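# Latch idle or paused thermal cyclers and set them running

## Task

At the start, note each thermal cycler's status. For every cycler reading Idle or Paused, lower its lid by hand (no dropping or slamming it) until it is latched, then make the cycler read Running; a paused cycler must be resumed, not restarted. On these cyclers never stop a run with the STOP key or by raising the lid handle during a run. Cyclers reading Running or Complete at the start must not be started, paused, stopped or altered in status, and their lid and plate stay untouched. Every cycler is loose on the table and must finish within about a finger's width of its starting spot, upright and barely rotated. Each plate stays seated flat in its block. Nothing may count as done if it holds only because the robot is holding it. Finish by releasing everything and moving the grippers away.

## Robot and tools

Robot: two arms, left_arm and right_arm, each ending in a parallel gripper. One arm may be parked out of the way while the other works.

World frame: shared by both arms. Origin on the table top midway between the arms, +z up, +x out over the table, left_arm sits on the +y side. The arm names do not match the sides of camera images. Reported hand positions can be slightly wrong, more so at long reach.

Gripper frame: fingers point along the gripper's +z and close along its y. The reported position is the spot between the finger pads, roughly 1 cm short of the tips.

The 14-number row (used by execute_actions rows and move target): always one list covering both arms, 7 numbers for left_arm then 7 for right_arm, even when only one arm should move. Per arm: dx, dy, dz, rx, ry, rz, opening. All values lie in [-1, 1]. dx..rz are offsets, not poses: they are expressed in that gripper's own axes and counted from the gripper's measured pose in the most recent result that shows it (before any such result in the scene, and for later calls within the same reply, from where the hand actually is when the action begins). Scale: 1.0 equals 0.6 m for translation or 180 degrees for rotation; rx, ry, rz form a single rotation vector. Opening is absolute: +1 fully open (0.094 m), -1 closed. All zeros for an arm does not mean stay idle; it pulls the hand back to the pose it is counted from. To hold an arm still, send in a reply's first call the offset returning it to its desired pose, then zeros afterwards, aiming a little higher if it keeps sagging.

Tools:
- execute_actions(actions, pictures): actions is a list holding at most one item. Empty list = just report state. {"rows": [...], "steps": n} runs up to 15 control steps of 1/30 s each (default 15); each row applies for one step and the final row repeats if rows run out. Every row counts from the same base pose, not from the row before. {"steps": n} without rows is a wait of up to 300 steps counted from the last result, reply time included. pictures (true/false) toggles camera images. A rejected call sends nothing.
- move(target, speed): target is one 14-number row as above. Each gripper travels a straight line toward its offset pose; both paths finish together, lasting 0.5 to 10 s (cut off at 10 s). speed is m/s, 0.002 to 0.5, default 0.25; turning is capped at twice that in rad/s. Openings are applied at the start. Paths ignore obstacles and the other arm; hands lag, wander and may overshoot the speed, especially with a near-straight arm. Faster moves and targets set deeper past a contact mean harder impacts.
- wait(seconds): 0 to 10 s of letting the scene run with no new command.
- zoom_image(camera, region): enlarged crop of one camera's latest image; region [x0, y0, x1, y1] in pixels, top-left origin, at most 504 by 504. Cameras: cam_head_left, cam_head_right, cam_high, cam_low (672x504), cam_left_wrist, cam_right_wrist (504x504).
Replying with no tool call ends everything.

Control details: each step the commanded pose is clamped to within 70 mm and 16 degrees of the measured pose, and the IK favours position over orientation. Motions commonly stop a centimetre or more short, usually low; moves of a few millimetres may not register. Check the pose after each action and send the remainder. Offsets are from measured poses, so repeating a small push into something rigid does not increase force, but into something yielding it goes further.

Result lines: the state line gives each gripper's end_effector_position (m) and end_effector_quat_wxyz. grip_measured is finger opening on the command scale (Joint positions' last value per arm is the opening in metres); to grip, command about 0.03 below grip_measured. "Hand target" shows where the controller is driving each hand. HELD marks steps where the command was partly or wholly withheld; "pose unreachable" names an arm whose command the clearance check altered. The move: line reports an ending (done, off_target, moving, held, fault), any limits (paced = pose clipped; held = steps blocked, after which the arm may speed up), and each hand's distance from its target. FAULT stops an arm; MOTOR HOT warns from 85 °C, and at 100 °C the arm drops its load and falls.

Latching: a lid counts as latched only when fully closed and its handle rests fully down on its stop. If a closed lid is unlatched, swing the handle all the way up (the lid may rise too) and then down onto its stop while keeping hold. START and RESUME respond only on a latched lid.

Avoid: dropping or slamming lids, knocking items off the table, shoving cyclers out of place, letting the arms collide or press on each other, holding loads long enough to overheat, and fast moves into contact.

Each tool is called as a command line: name --argument value for each argument, lists and objects as JSON in quotes; but a table of rows of numbers goes row by row, as --pt "numbers of a row", without its own name.

## Session

execute_actions --actions '[]'

Scene clock: 0.00 s of 7800.00 s.
left_arm: end_effector_position=(+0.6142, +0.4697, +0.1805) grip_measured=+1.000 end_effector_quat_wxyz=(+0.440, +0.099, +0.696, +0.558) | right_arm: end_effector_position=(+0.7226, -0.8559, +0.1597) grip_measured=+1.000 end_effector_quat_wxyz=(+0.445, +0.419, +0.567, +0.552)
Joint positions: left_arm=[ 0.135  1.802  0.874  0.941 -0.533  1.051  0.094] | right_arm=[-0.889  2.522  2.154  0.381 -1.108  1.54   0.094]
Joint velocities: left_arm=[-0.005  0.005  0.002  0.007  0.051 -0.081  0.   ] | right_arm=[ 0.005  0.005 -0.007  0.002 -0.022 -0.007  0.   ]
Hand target (left_arm): +0.620, +0.471, +0.197; +0.452, +0.091, +0.686, +0.563
Hand target (right_arm): +0.725, -0.859, +0.167; +0.453, +0.411, +0.568, +0.550

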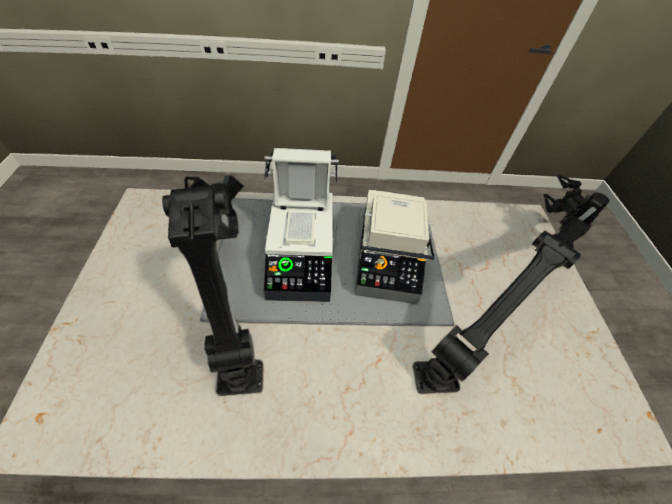

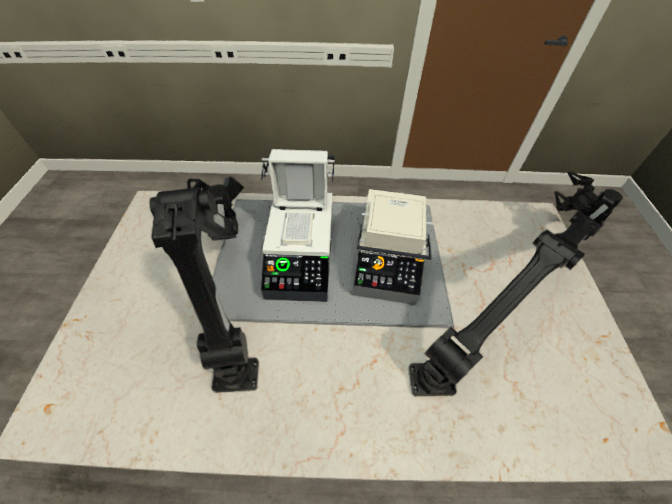

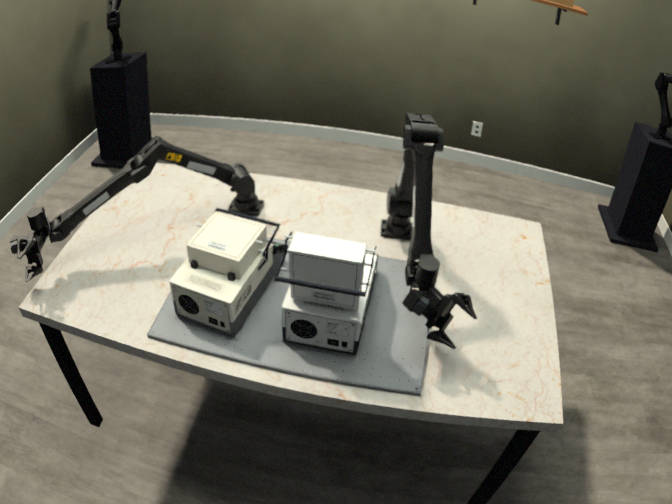

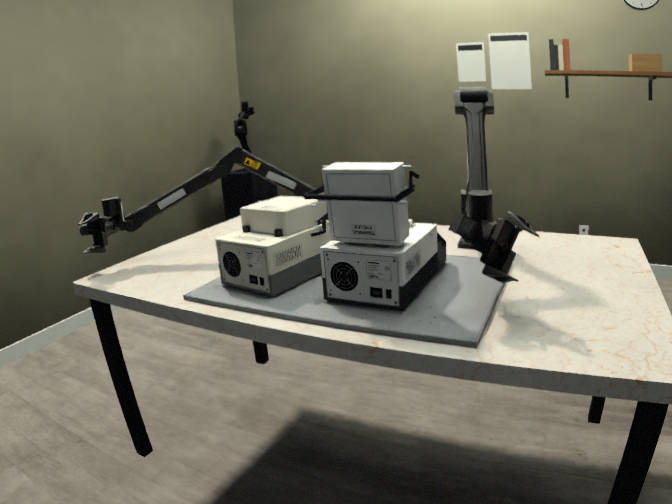

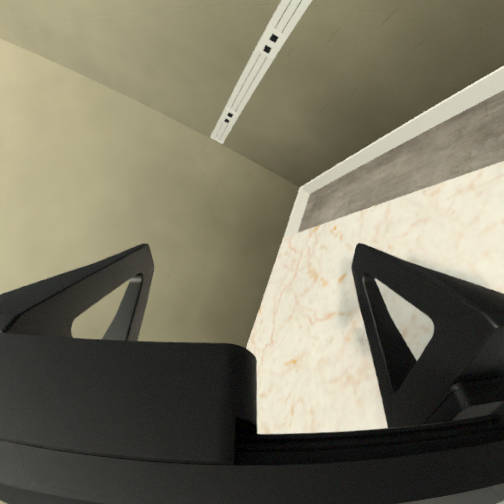

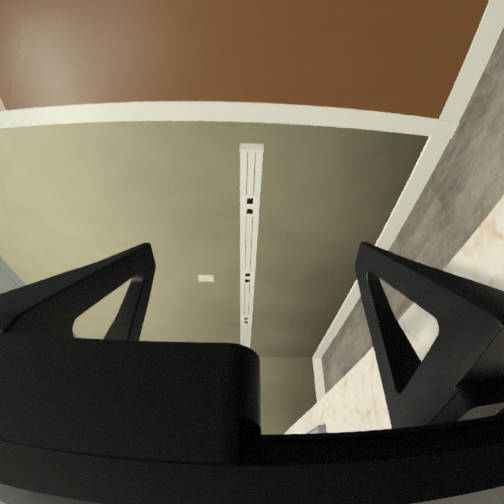

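zoom_image --camera "cam_head_left" --region '[240, 130, 460, 310]'

zoom_image --camera "cam_high" --region '[150, 190, 400, 370]'

Region (240, 130, 460, 310) of cam_head_left's 672x504 image, scaled by 2.291, with more detail than that image has; it fills the top 412 rows of this view, and the rest is white.

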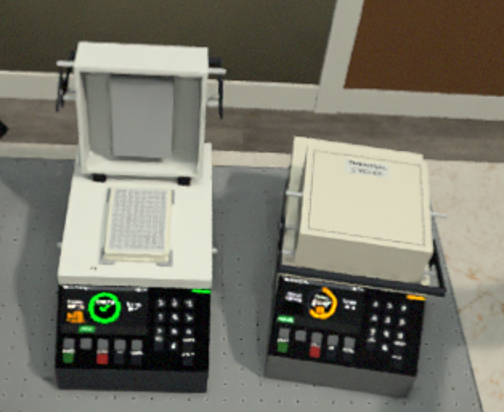

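Region (150, 190, 400, 370) of cam_high's 672x504 image, scaled by 2.016, with more detail than that image has; it fills the top 363 rows of this view, and the rest is white.

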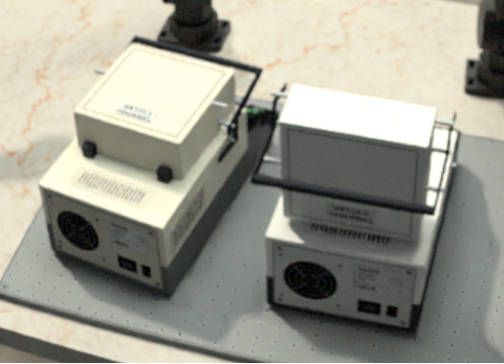

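move --target '[0,0,0,0,0,0,1,0.793,0.13,-0.685,0,-0.12,0,1]'

move --target '[0,0,0,0,0,0,1,0.52,0,-0.06,0,0,0,1]'

Scene clock: 33.97 s of 7800.00 s.
left_arm: end_effector_position=(+0.6142, +0.4697, +0.1805) grip_measured=+1.000 end_effector_quat_wxyz=(+0.440, +0.099, +0.696, +0.558) | right_arm: end_effector_position=(+0.1968, -0.5059, +0.2097) grip_measured=+1.000 end_effector_quat_wxyz=(+0.545, +0.514, +0.475, +0.462)
Joint positions: left_arm=[ 0.135  1.802  0.874  0.941 -0.533  1.051  0.094] | right_arm=[-1.623  0.981  0.115  1.061 -1.462  1.721  0.094]
Joint velocities: left_arm=[ 0.005 -0.015  0.002  0.012  0.037 -0.051  0.   ] | right_arm=[-0.005  0.034  0.012  0.105  0.037  0.051  0.   ]
Hand target (left_arm): +0.614, +0.470, +0.180; +0.440, +0.099, +0.696, +0.558
Hand target (right_arm): +0.196, -0.505, +0.209; +0.544, +0.515, +0.473, +0.464
Off the commanded pose (left_arm): 0.000 m, 0 deg.
Off the commanded pose (right_arm): 0.012 m, 0 deg.
After step 90, 27.73 s passed at rest.
move: off_target (right_arm)
camera_calibration (this result's frames):
cam_right_wrist: T_world_to_cam=[[0.00665698, -0.0580829, -0.99829, 0.180988], [-0.47239, 0.879714, -0.0543339, 0.553251], [0.881365, 0.471943, -0.0215815, 0.190126], [0, 0, 0, 1]] pos_world=[0.092575, -0.565919, 0.214842]

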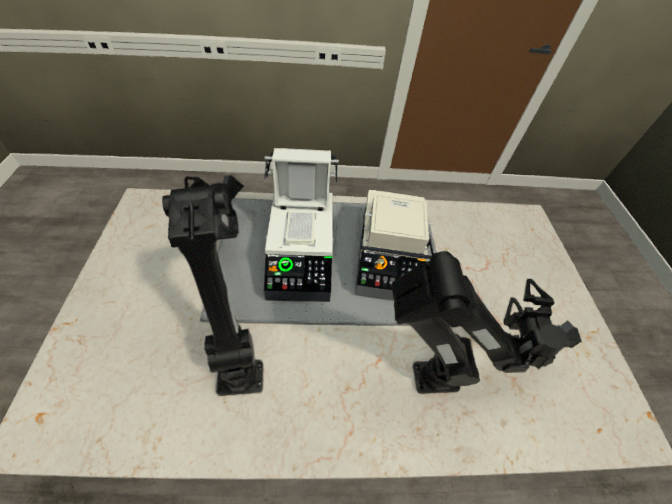

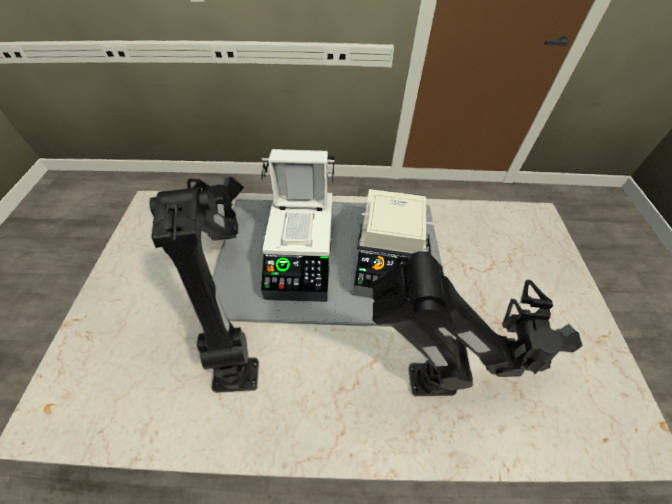

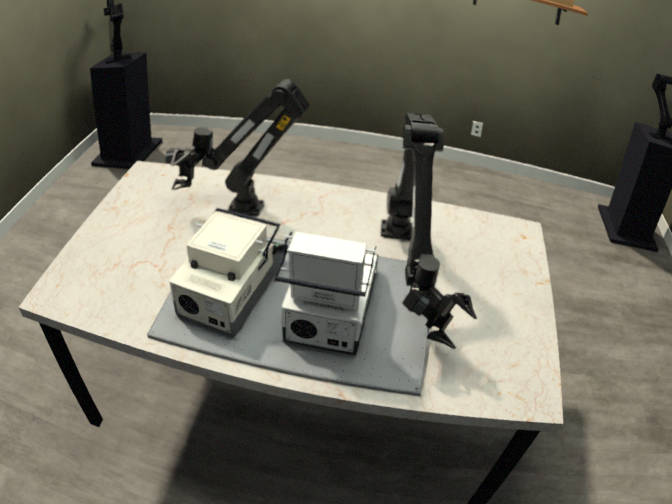

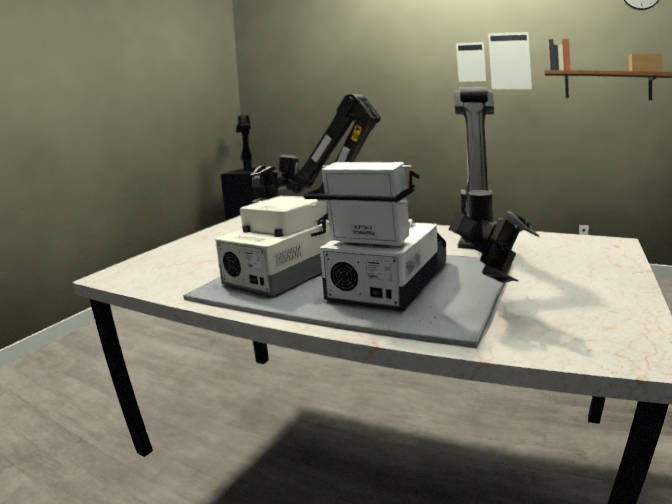

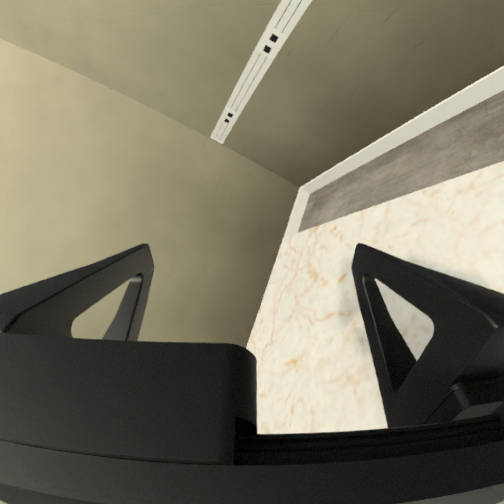

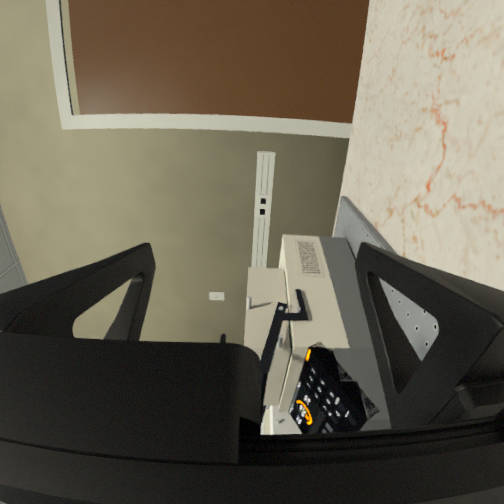

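Scene clock: 35.53 s of 7800.00 s.
left_arm: end_effector_position=(+0.6142, +0.4697, +0.1805) grip_measured=+1.000 end_effector_quat_wxyz=(+0.440, +0.099, +0.696, +0.558) | right_arm: end_effector_position=(+0.1973, -0.4772, +0.2007) grip_measured=+1.000 end_effector_quat_wxyz=(+0.546, +0.513, +0.474, +0.463)
Joint positions: left_arm=[ 0.135  1.802  0.874  0.941 -0.533  1.051  0.094] | right_arm=[-1.623  0.878  0.037  1.061 -1.462  1.747  0.094]
Joint velocities: left_arm=[-0.015 -0.015  0.002  0.002 -0.051 -0.051  0.   ] | right_arm=[ 0.005 -0.015  0.007 -0.017  0.022 -0.007  0.   ]
Hand target (left_arm): +0.614, +0.470, +0.180; +0.440, +0.099, +0.696, +0.558
Hand target (right_arm): +0.197, -0.483, +0.207; +0.550, +0.509, +0.478, +0.458
Off the commanded pose (left_arm): 0.000 m, 0 deg.
Off the commanded pose (right_arm): 0.285 m, 0 deg; position clipped at the last step of the last action.
move: held (right_arm); limits=paced,held; held on 40 of 47 steps (right_arm), including the last (right_arm)
pose unreachable (right arm): on one or more control steps of this call this arm could not follow its commanded pose, so it was not sent that pose on those steps. On the call's last step it was still not sent that pose. It may still have moved: this result reports where it is.
cause: the commanded pose would bring two parts of the arm too close to each other (its shoulder (the part past joint 1) and its forearm (the part past joint 3), with joints 2 (shoulder) and 3 (elbow) between them).
camera_calibration (this result's frames):
cam_right_wrist: T_world_to_cam=[[0.00934296, -0.0586476, -0.998235, 0.172836], [-0.473076, 0.879235, -0.0560839, 0.527935], [0.880972, 0.472765, -0.0195301, 0.176029], [0, 0, 0, 1]] pos_world=[0.0930613, -0.537263, 0.205577]

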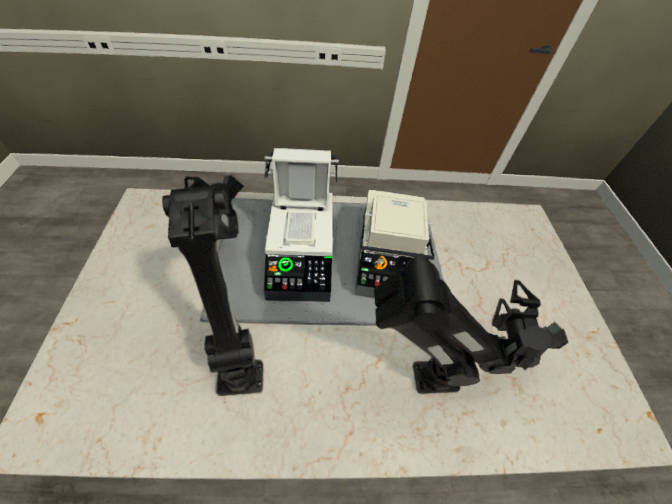

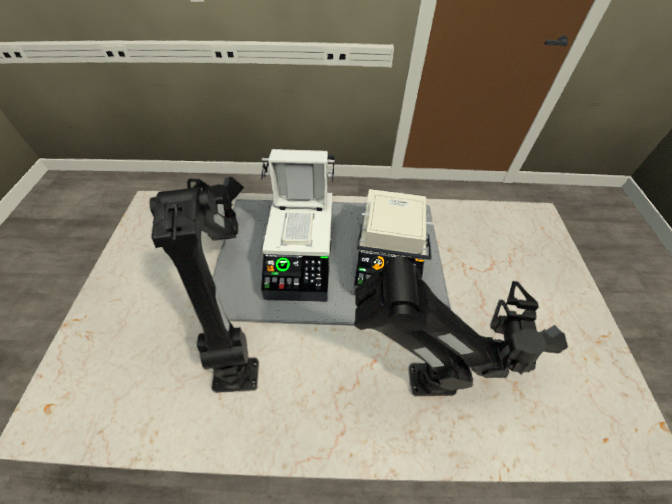

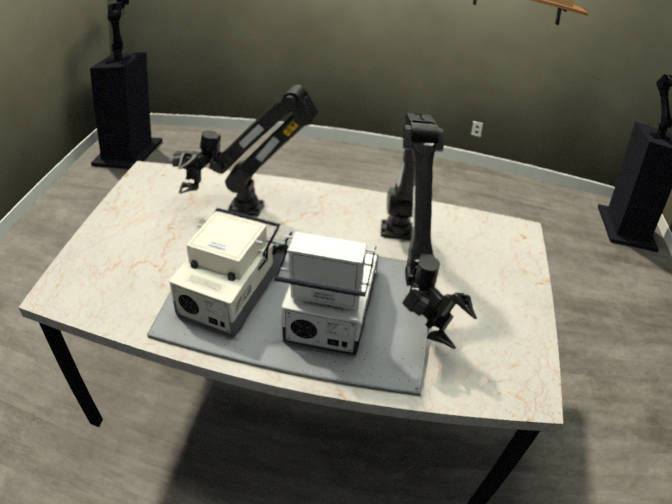

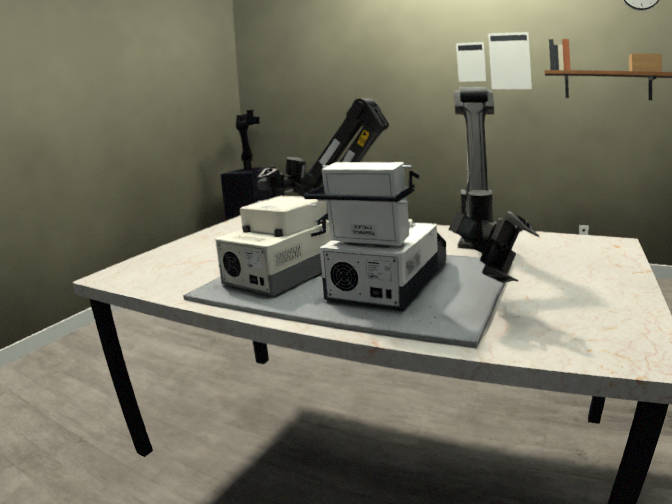

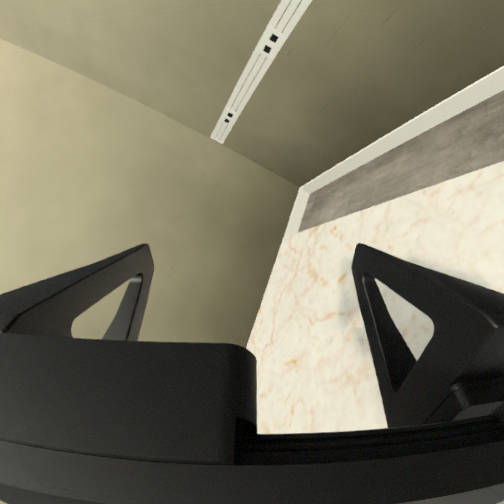

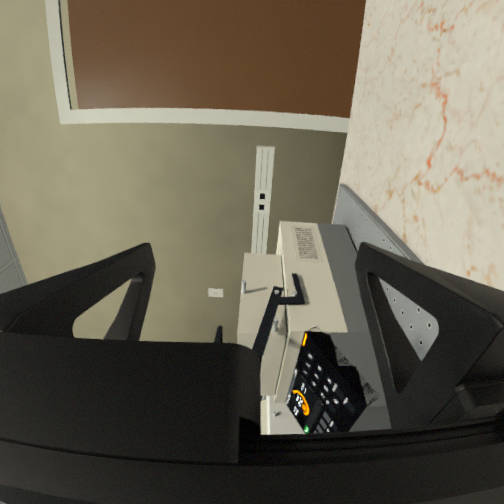

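move --target '[0,0,0,0,0,0,1,0.30,0.2,0.41,0.5,0,0,1]'

move --target '[0,0,0,0,0,0,1,0,0,0,0,0,0.19,1]'

Scene clock: 52.23 s of 7800.00 s.
left_arm: end_effector_position=(+0.6142, +0.4697, +0.1805) grip_measured=+1.000 end_effector_quat_wxyz=(+0.440, +0.099, +0.696, +0.558) | right_arm: end_effector_position=(+0.4508, -0.3199, +0.2984) grip_measured=+1.000 end_effector_quat_wxyz=(+0.024, +0.742, +0.670, -0.031)
Joint positions: left_arm=[ 0.135  1.802  0.874  0.941 -0.533  1.051  0.094] | right_arm=[-0.059  1.45   1.526 -1.659  0.078  1.652  0.094]
Joint velocities: left_arm=[-0.015 -0.024 -0.022 -0.017  0.007 -0.007  0.   ] | right_arm=[ 0.005 -0.015 -0.007 -0.017 -0.007  0.051  0.   ]
Hand target (left_arm): +0.614, +0.470, +0.180; +0.440, +0.099, +0.696, +0.558
Hand target (right_arm): +0.458, -0.317, +0.315; +0.032, +0.746, +0.665, -0.020
Off the commanded pose (left_arm): 0.000 m, 0 deg.
Off the commanded pose (right_arm): 0.023 m, 3 deg.
After step 90, 10.07 s passed at rest.
move: off_target (right_arm); limits=paced
camera_calibration (this result's frames):
cam_right_wrist: T_world_to_cam=[[-0.995958, 0.0886887, 0.0141981, 0.475407], [0.0834472, 0.855208, 0.511523, 0.0871266], [0.033224, 0.51064, -0.859152, 0.525002], [0, 0, 0, 1]] pos_world=[0.448773, -0.384762, 0.39974]

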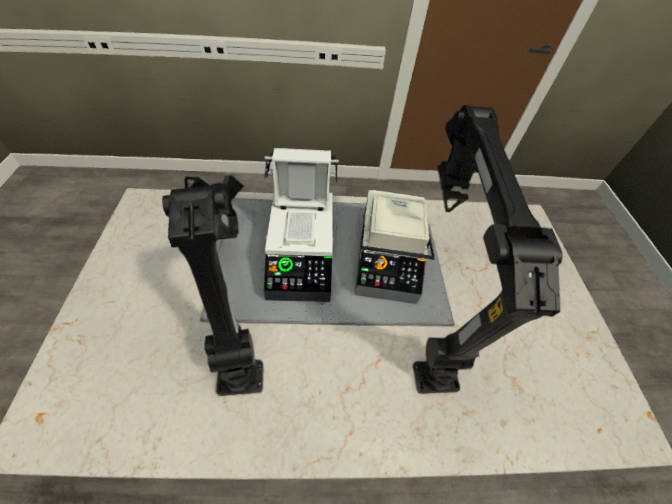

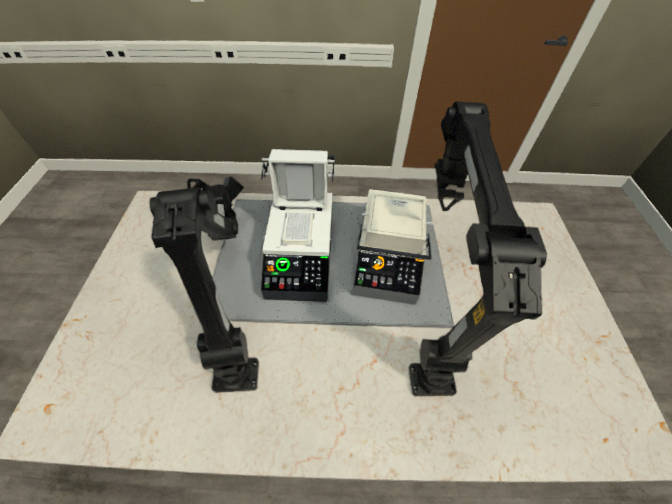

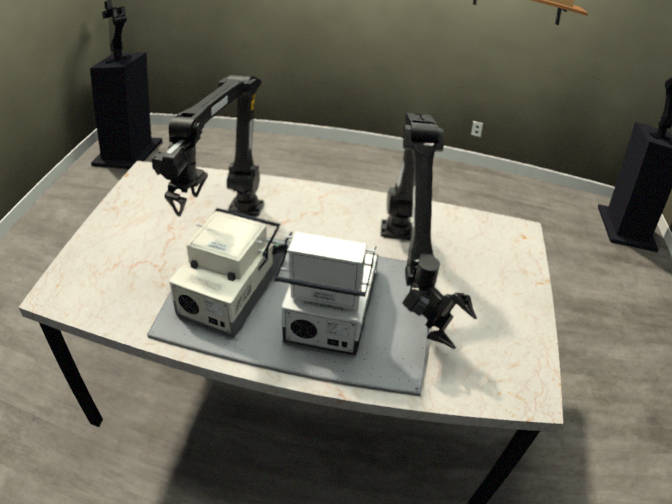

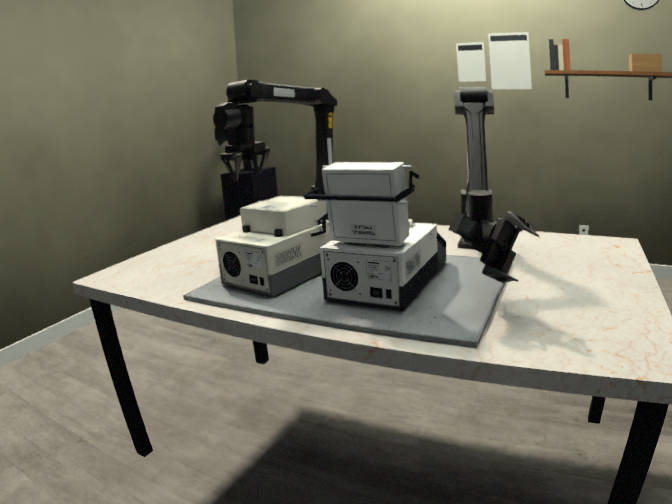

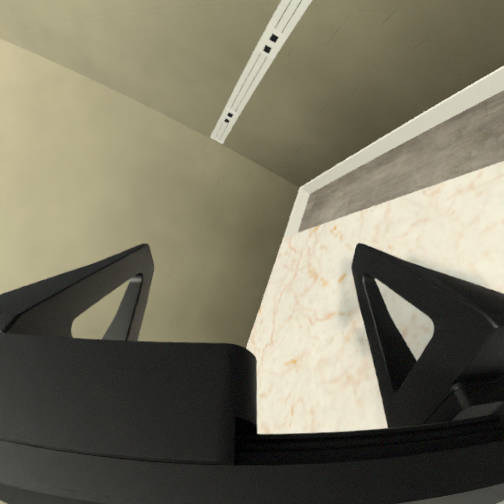

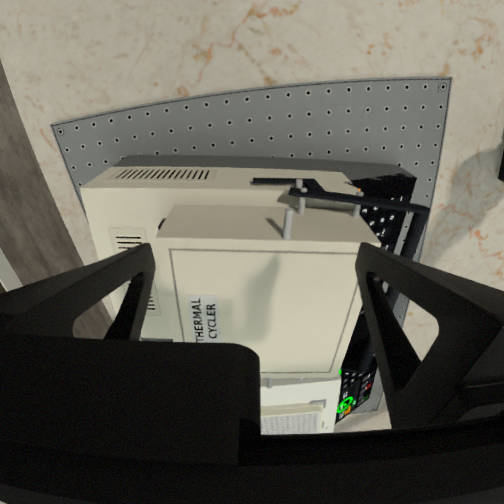

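Scene clock: 53.80 s of 7800.00 s.
left_arm: end_effector_position=(+0.6142, +0.4697, +0.1805) grip_measured=+1.000 end_effector_quat_wxyz=(+0.440, +0.099, +0.696, +0.558) | right_arm: end_effector_position=(+0.4507, -0.3182, +0.2979) grip_measured=+1.000 end_effector_quat_wxyz=(+0.010, +0.873, +0.487, -0.013)
Joint positions: left_arm=[ 0.135  1.802  0.874  0.941 -0.533  1.051  0.094] | right_arm=[-0.074  1.45   1.526 -1.659  0.032  2.088  0.094]
Joint velocities: left_arm=[-0.005  0.005  0.002 -0.012 -0.051  0.022  0.   ] | right_arm=[-0.015  0.005  0.002  0.007 -0.037  0.081  0.   ]
Hand target (left_arm): +0.614, +0.470, +0.180; +0.440, +0.099, +0.696, +0.558
Hand target (right_arm): +0.451, -0.320, +0.298; +0.010, +0.879, +0.477, -0.010
Off the commanded pose (left_arm): 0.000 m, 0 deg.
Off the commanded pose (right_arm): 0.002 m, 9 deg.
joint sent to its limit (right arm) — the command would take joint 6 (wrist roll) past its upper limit, so that joint was sent only as far as its limit.
move: off_target (right_arm)
camera_calibration (this result's frames):
cam_right_wrist: T_world_to_cam=[[-0.858053, 0.513554, 0.00274578, 0.551618], [0.430336, 0.716073, 0.549591, -0.126008], [0.280278, 0.472759, -0.83543, 0.393326], [0, 0, 0, 1]] pos_world=[0.417303, -0.379003, 0.396334]

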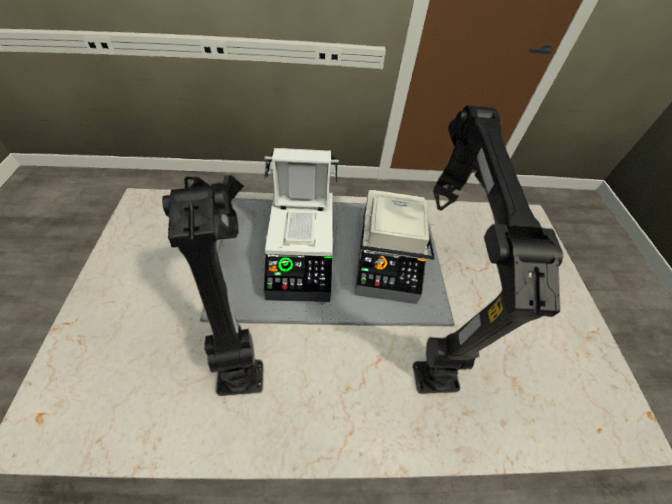

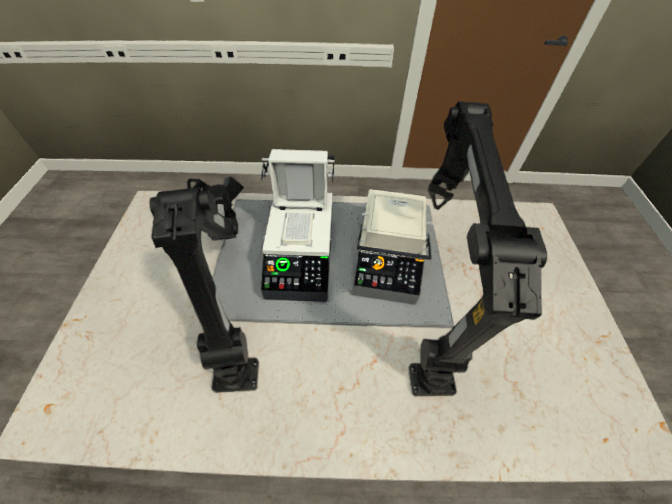

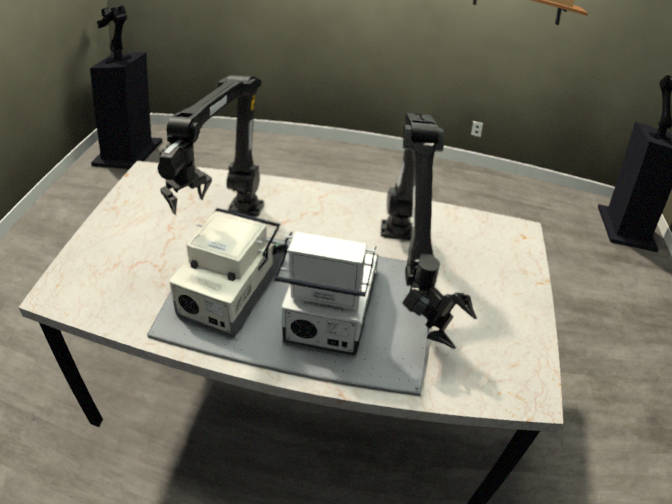

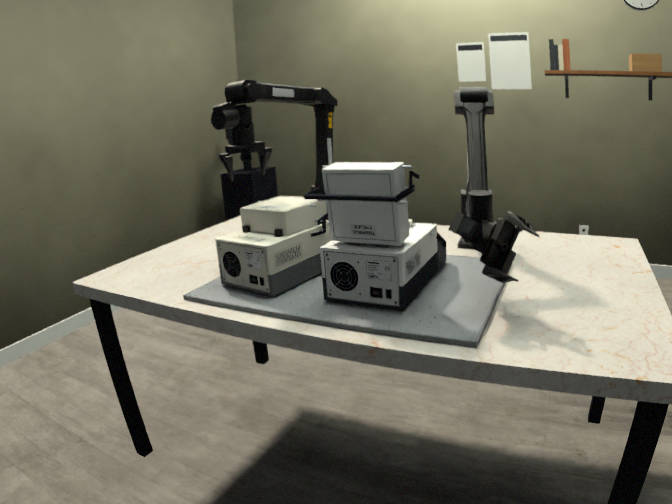

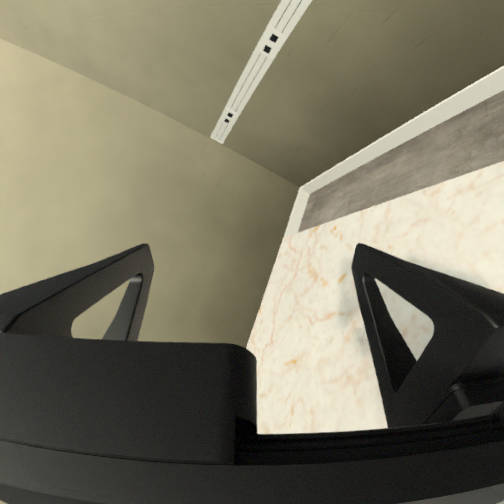

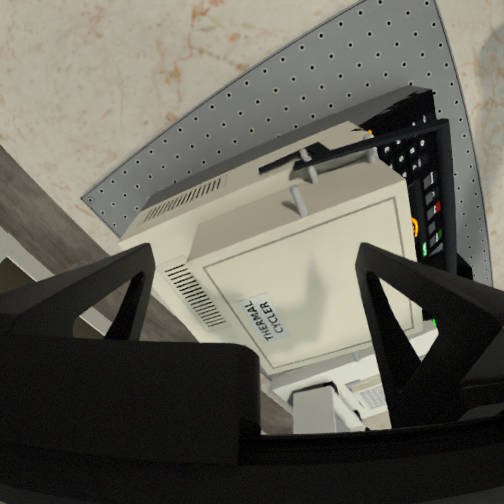

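move --target '[0,0,0,0,0,0,1,0.065,-0.268,0.03,0,0,-0.145,1]'

Scene clock: 61.47 s of 7800.00 s.
left_arm: end_effector_position=(+0.6142, +0.4697, +0.1805) grip_measured=+1.000 end_effector_quat_wxyz=(+0.440, +0.099, +0.696, +0.558) | right_arm: end_effector_position=(+0.3311, -0.2028, +0.2800) grip_measured=+1.000 end_effector_quat_wxyz=(+0.006, +0.745, +0.667, -0.022)
Joint positions: left_arm=[ 0.135  1.802  0.874  0.941 -0.533  1.051  0.094] | right_arm=[ 0.283  1.188  1.236 -1.655  0.029  2.003  0.094]
Joint velocities: left_arm=[-0.015 -0.005 -0.012  0.007 -0.066 -0.037  0.   ] | right_arm=[-0.015  0.015  0.012 -0.002  0.007 -0.022  0.   ]
Hand target (left_arm): +0.614, +0.470, +0.180; +0.440, +0.099, +0.696, +0.558
Hand target (right_arm): +0.334, -0.202, +0.280; +0.009, +0.741, +0.672, -0.013
Off the commanded pose (left_arm): 0.000 m, 0 deg.
Off the commanded pose (right_arm): 0.004 m, 1 deg.
After step 90, 3.37 s passed at rest.
move: done
camera_calibration (this result's frames):
cam_right_wrist: T_world_to_cam=[[-0.994816, 0.0976154, 0.0284933, 0.343539], [0.0974042, 0.834247, 0.542719, -0.0112414], [0.0292073, 0.542681, -0.839431, 0.45572], [0, 0, 0, 1]] pos_world=[0.329543, -0.271467, 0.378858]

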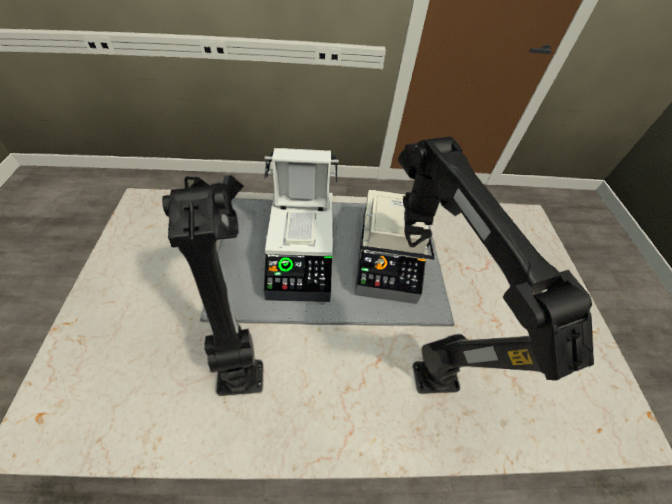

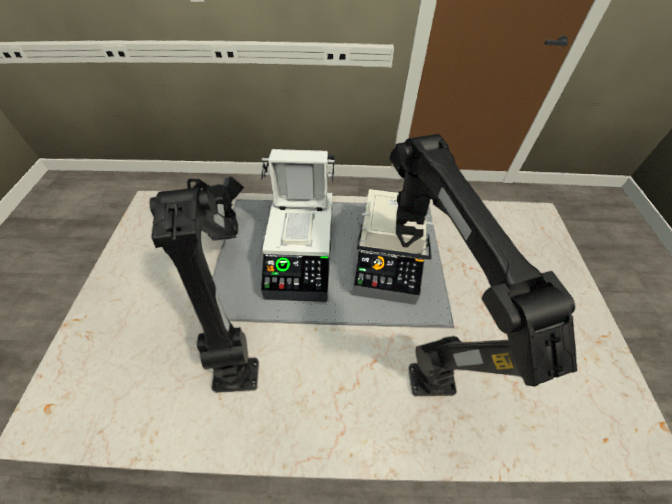

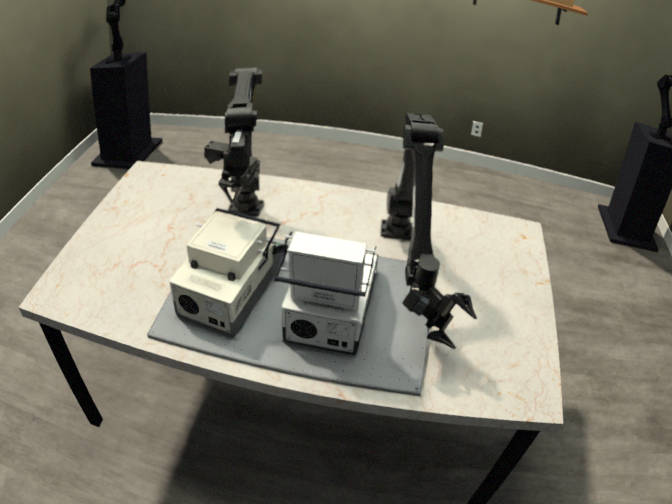

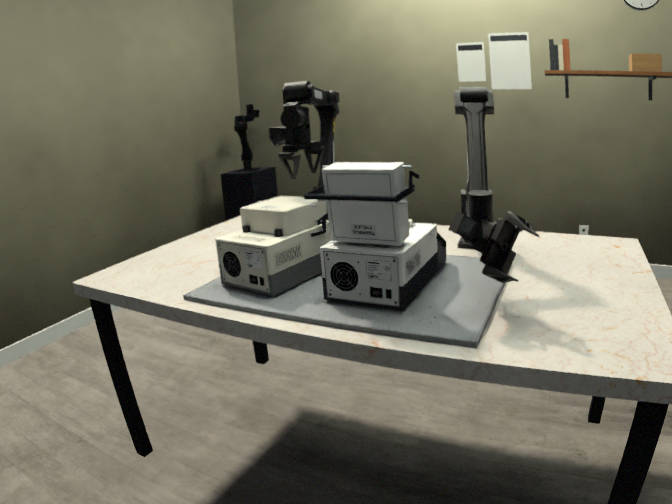

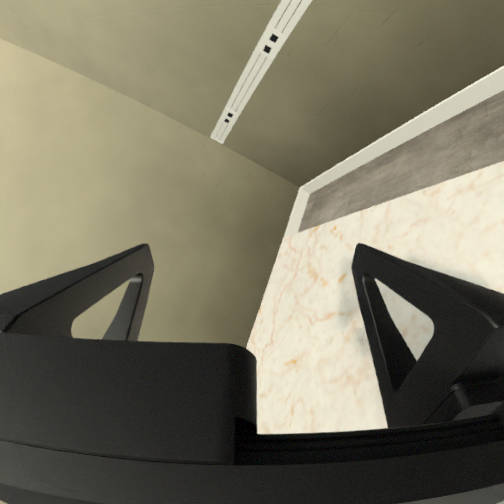

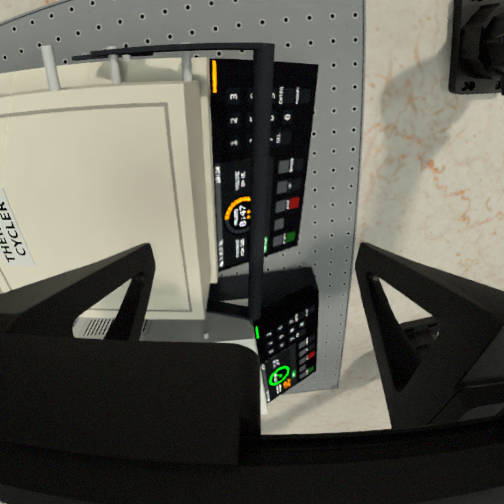

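move --target '[0,0,0,0,0,0,1,0,0,0.11,0,0,0,-0.3]' --speed 0.05

zoom_image --camera "cam_right_wrist" --region '[150, 30, 400, 330]'

zoom_image --camera "cam_head_left" --region '[340, 200, 460, 310]'

Scene clock: 71.97 s of 7800.00 s.
left_arm: end_effector_position=(+0.6142, +0.4697, +0.1805) grip_measured=+1.000 end_effector_quat_wxyz=(+0.440, +0.099, +0.696, +0.558) | right_arm: end_effector_position=(+0.3255, -0.2046, +0.2159) grip_measured=-0.298 end_effector_quat_wxyz=(+0.003, +0.745, +0.667, -0.029)
Joint positions: left_arm=[ 0.135  1.802  0.874  0.941 -0.533  1.051  0.094] | right_arm=[ 0.283  1.188  1.068 -1.501  0.029  2.003  0.033]
Joint velocities: left_arm=[ 0.005  0.005  0.002 -0.002  0.037 -0.037  0.   ] | right_arm=[-0.005 -0.005  0.007  0.002 -0.037 -0.022 -0.001]
Hand target (left_arm): +0.614, +0.470, +0.180; +0.440, +0.099, +0.696, +0.558
Hand target (right_arm): +0.329, -0.204, +0.214; +0.006, +0.745, +0.667, -0.023
Off the commanded pose (left_arm): 0.000 m, 0 deg.
Off the commanded pose (right_arm): 0.004 m, 1 deg.
After step 90, 5.87 s passed at rest.
move: done
camera_calibration (this result's frames):
cam_right_wrist: T_world_to_cam=[[-0.99437, 0.0973966, 0.0417477, 0.336946], [0.104525, 0.836747, 0.537521, 0.0249684], [0.0174205, 0.538858, -0.842216, 0.406711], [0, 0, 0, 1]] pos_world=[0.325354, -0.272869, 0.315051]

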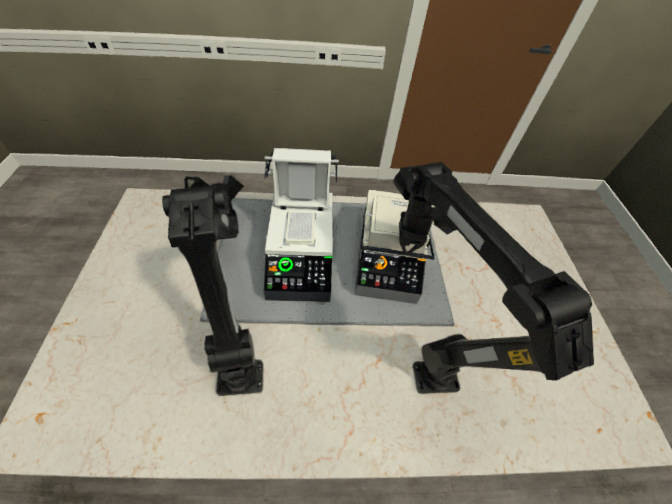

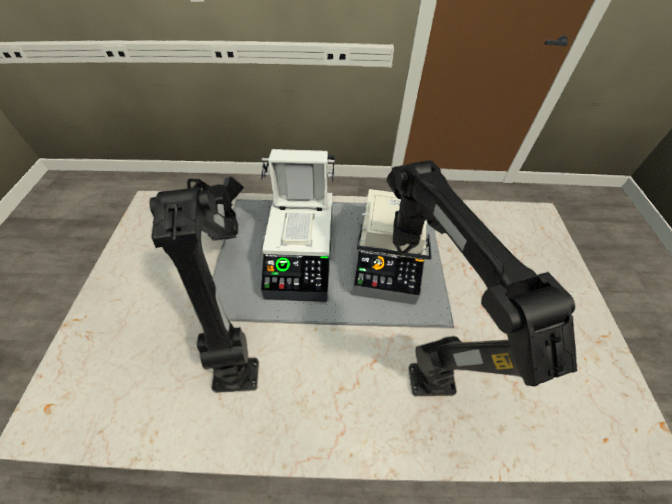

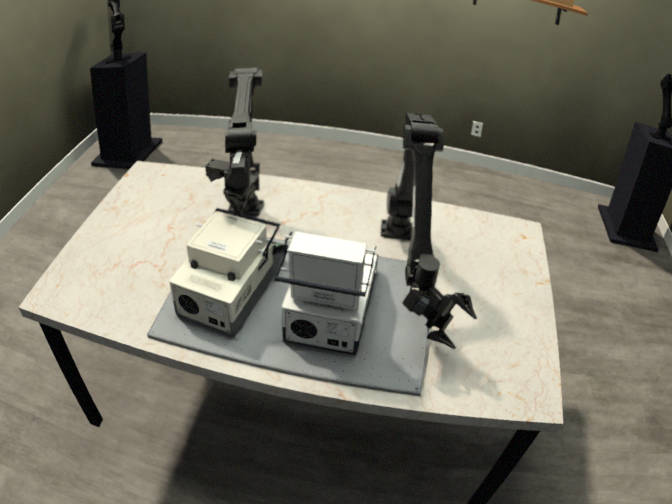

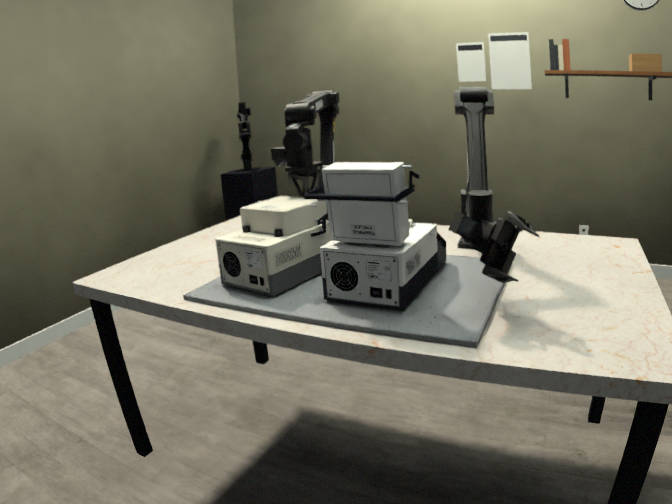

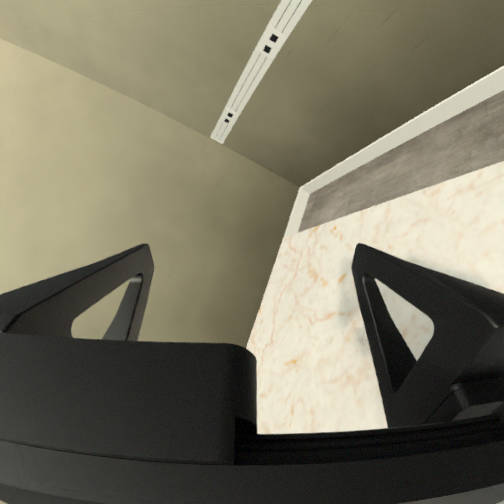

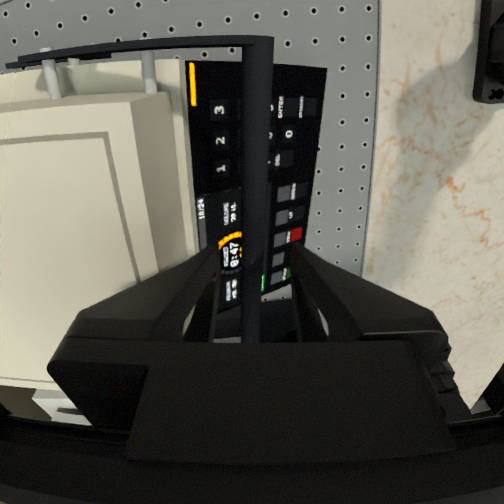

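Region (150, 30, 400, 330) of cam_right_wrist's 504x504 image, scaled by 1.680, with more detail than that image has.

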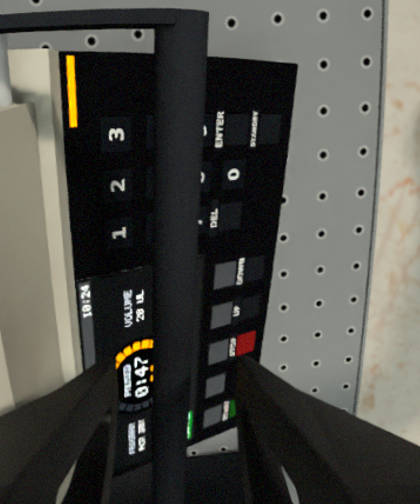

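Region (340, 200, 460, 310) of cam_head_left's 672x504 image, scaled by 4.200, with more detail than that image has; it fills the top 462 rows of this view, and the rest is white.

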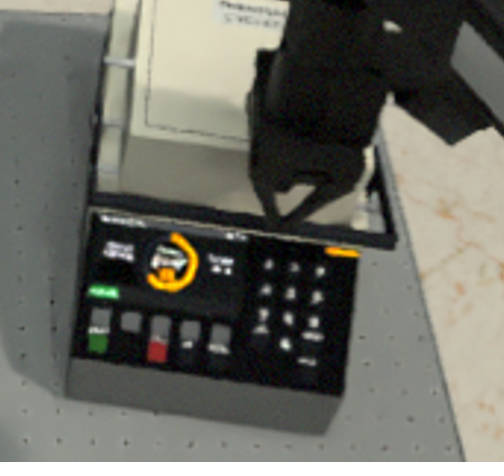

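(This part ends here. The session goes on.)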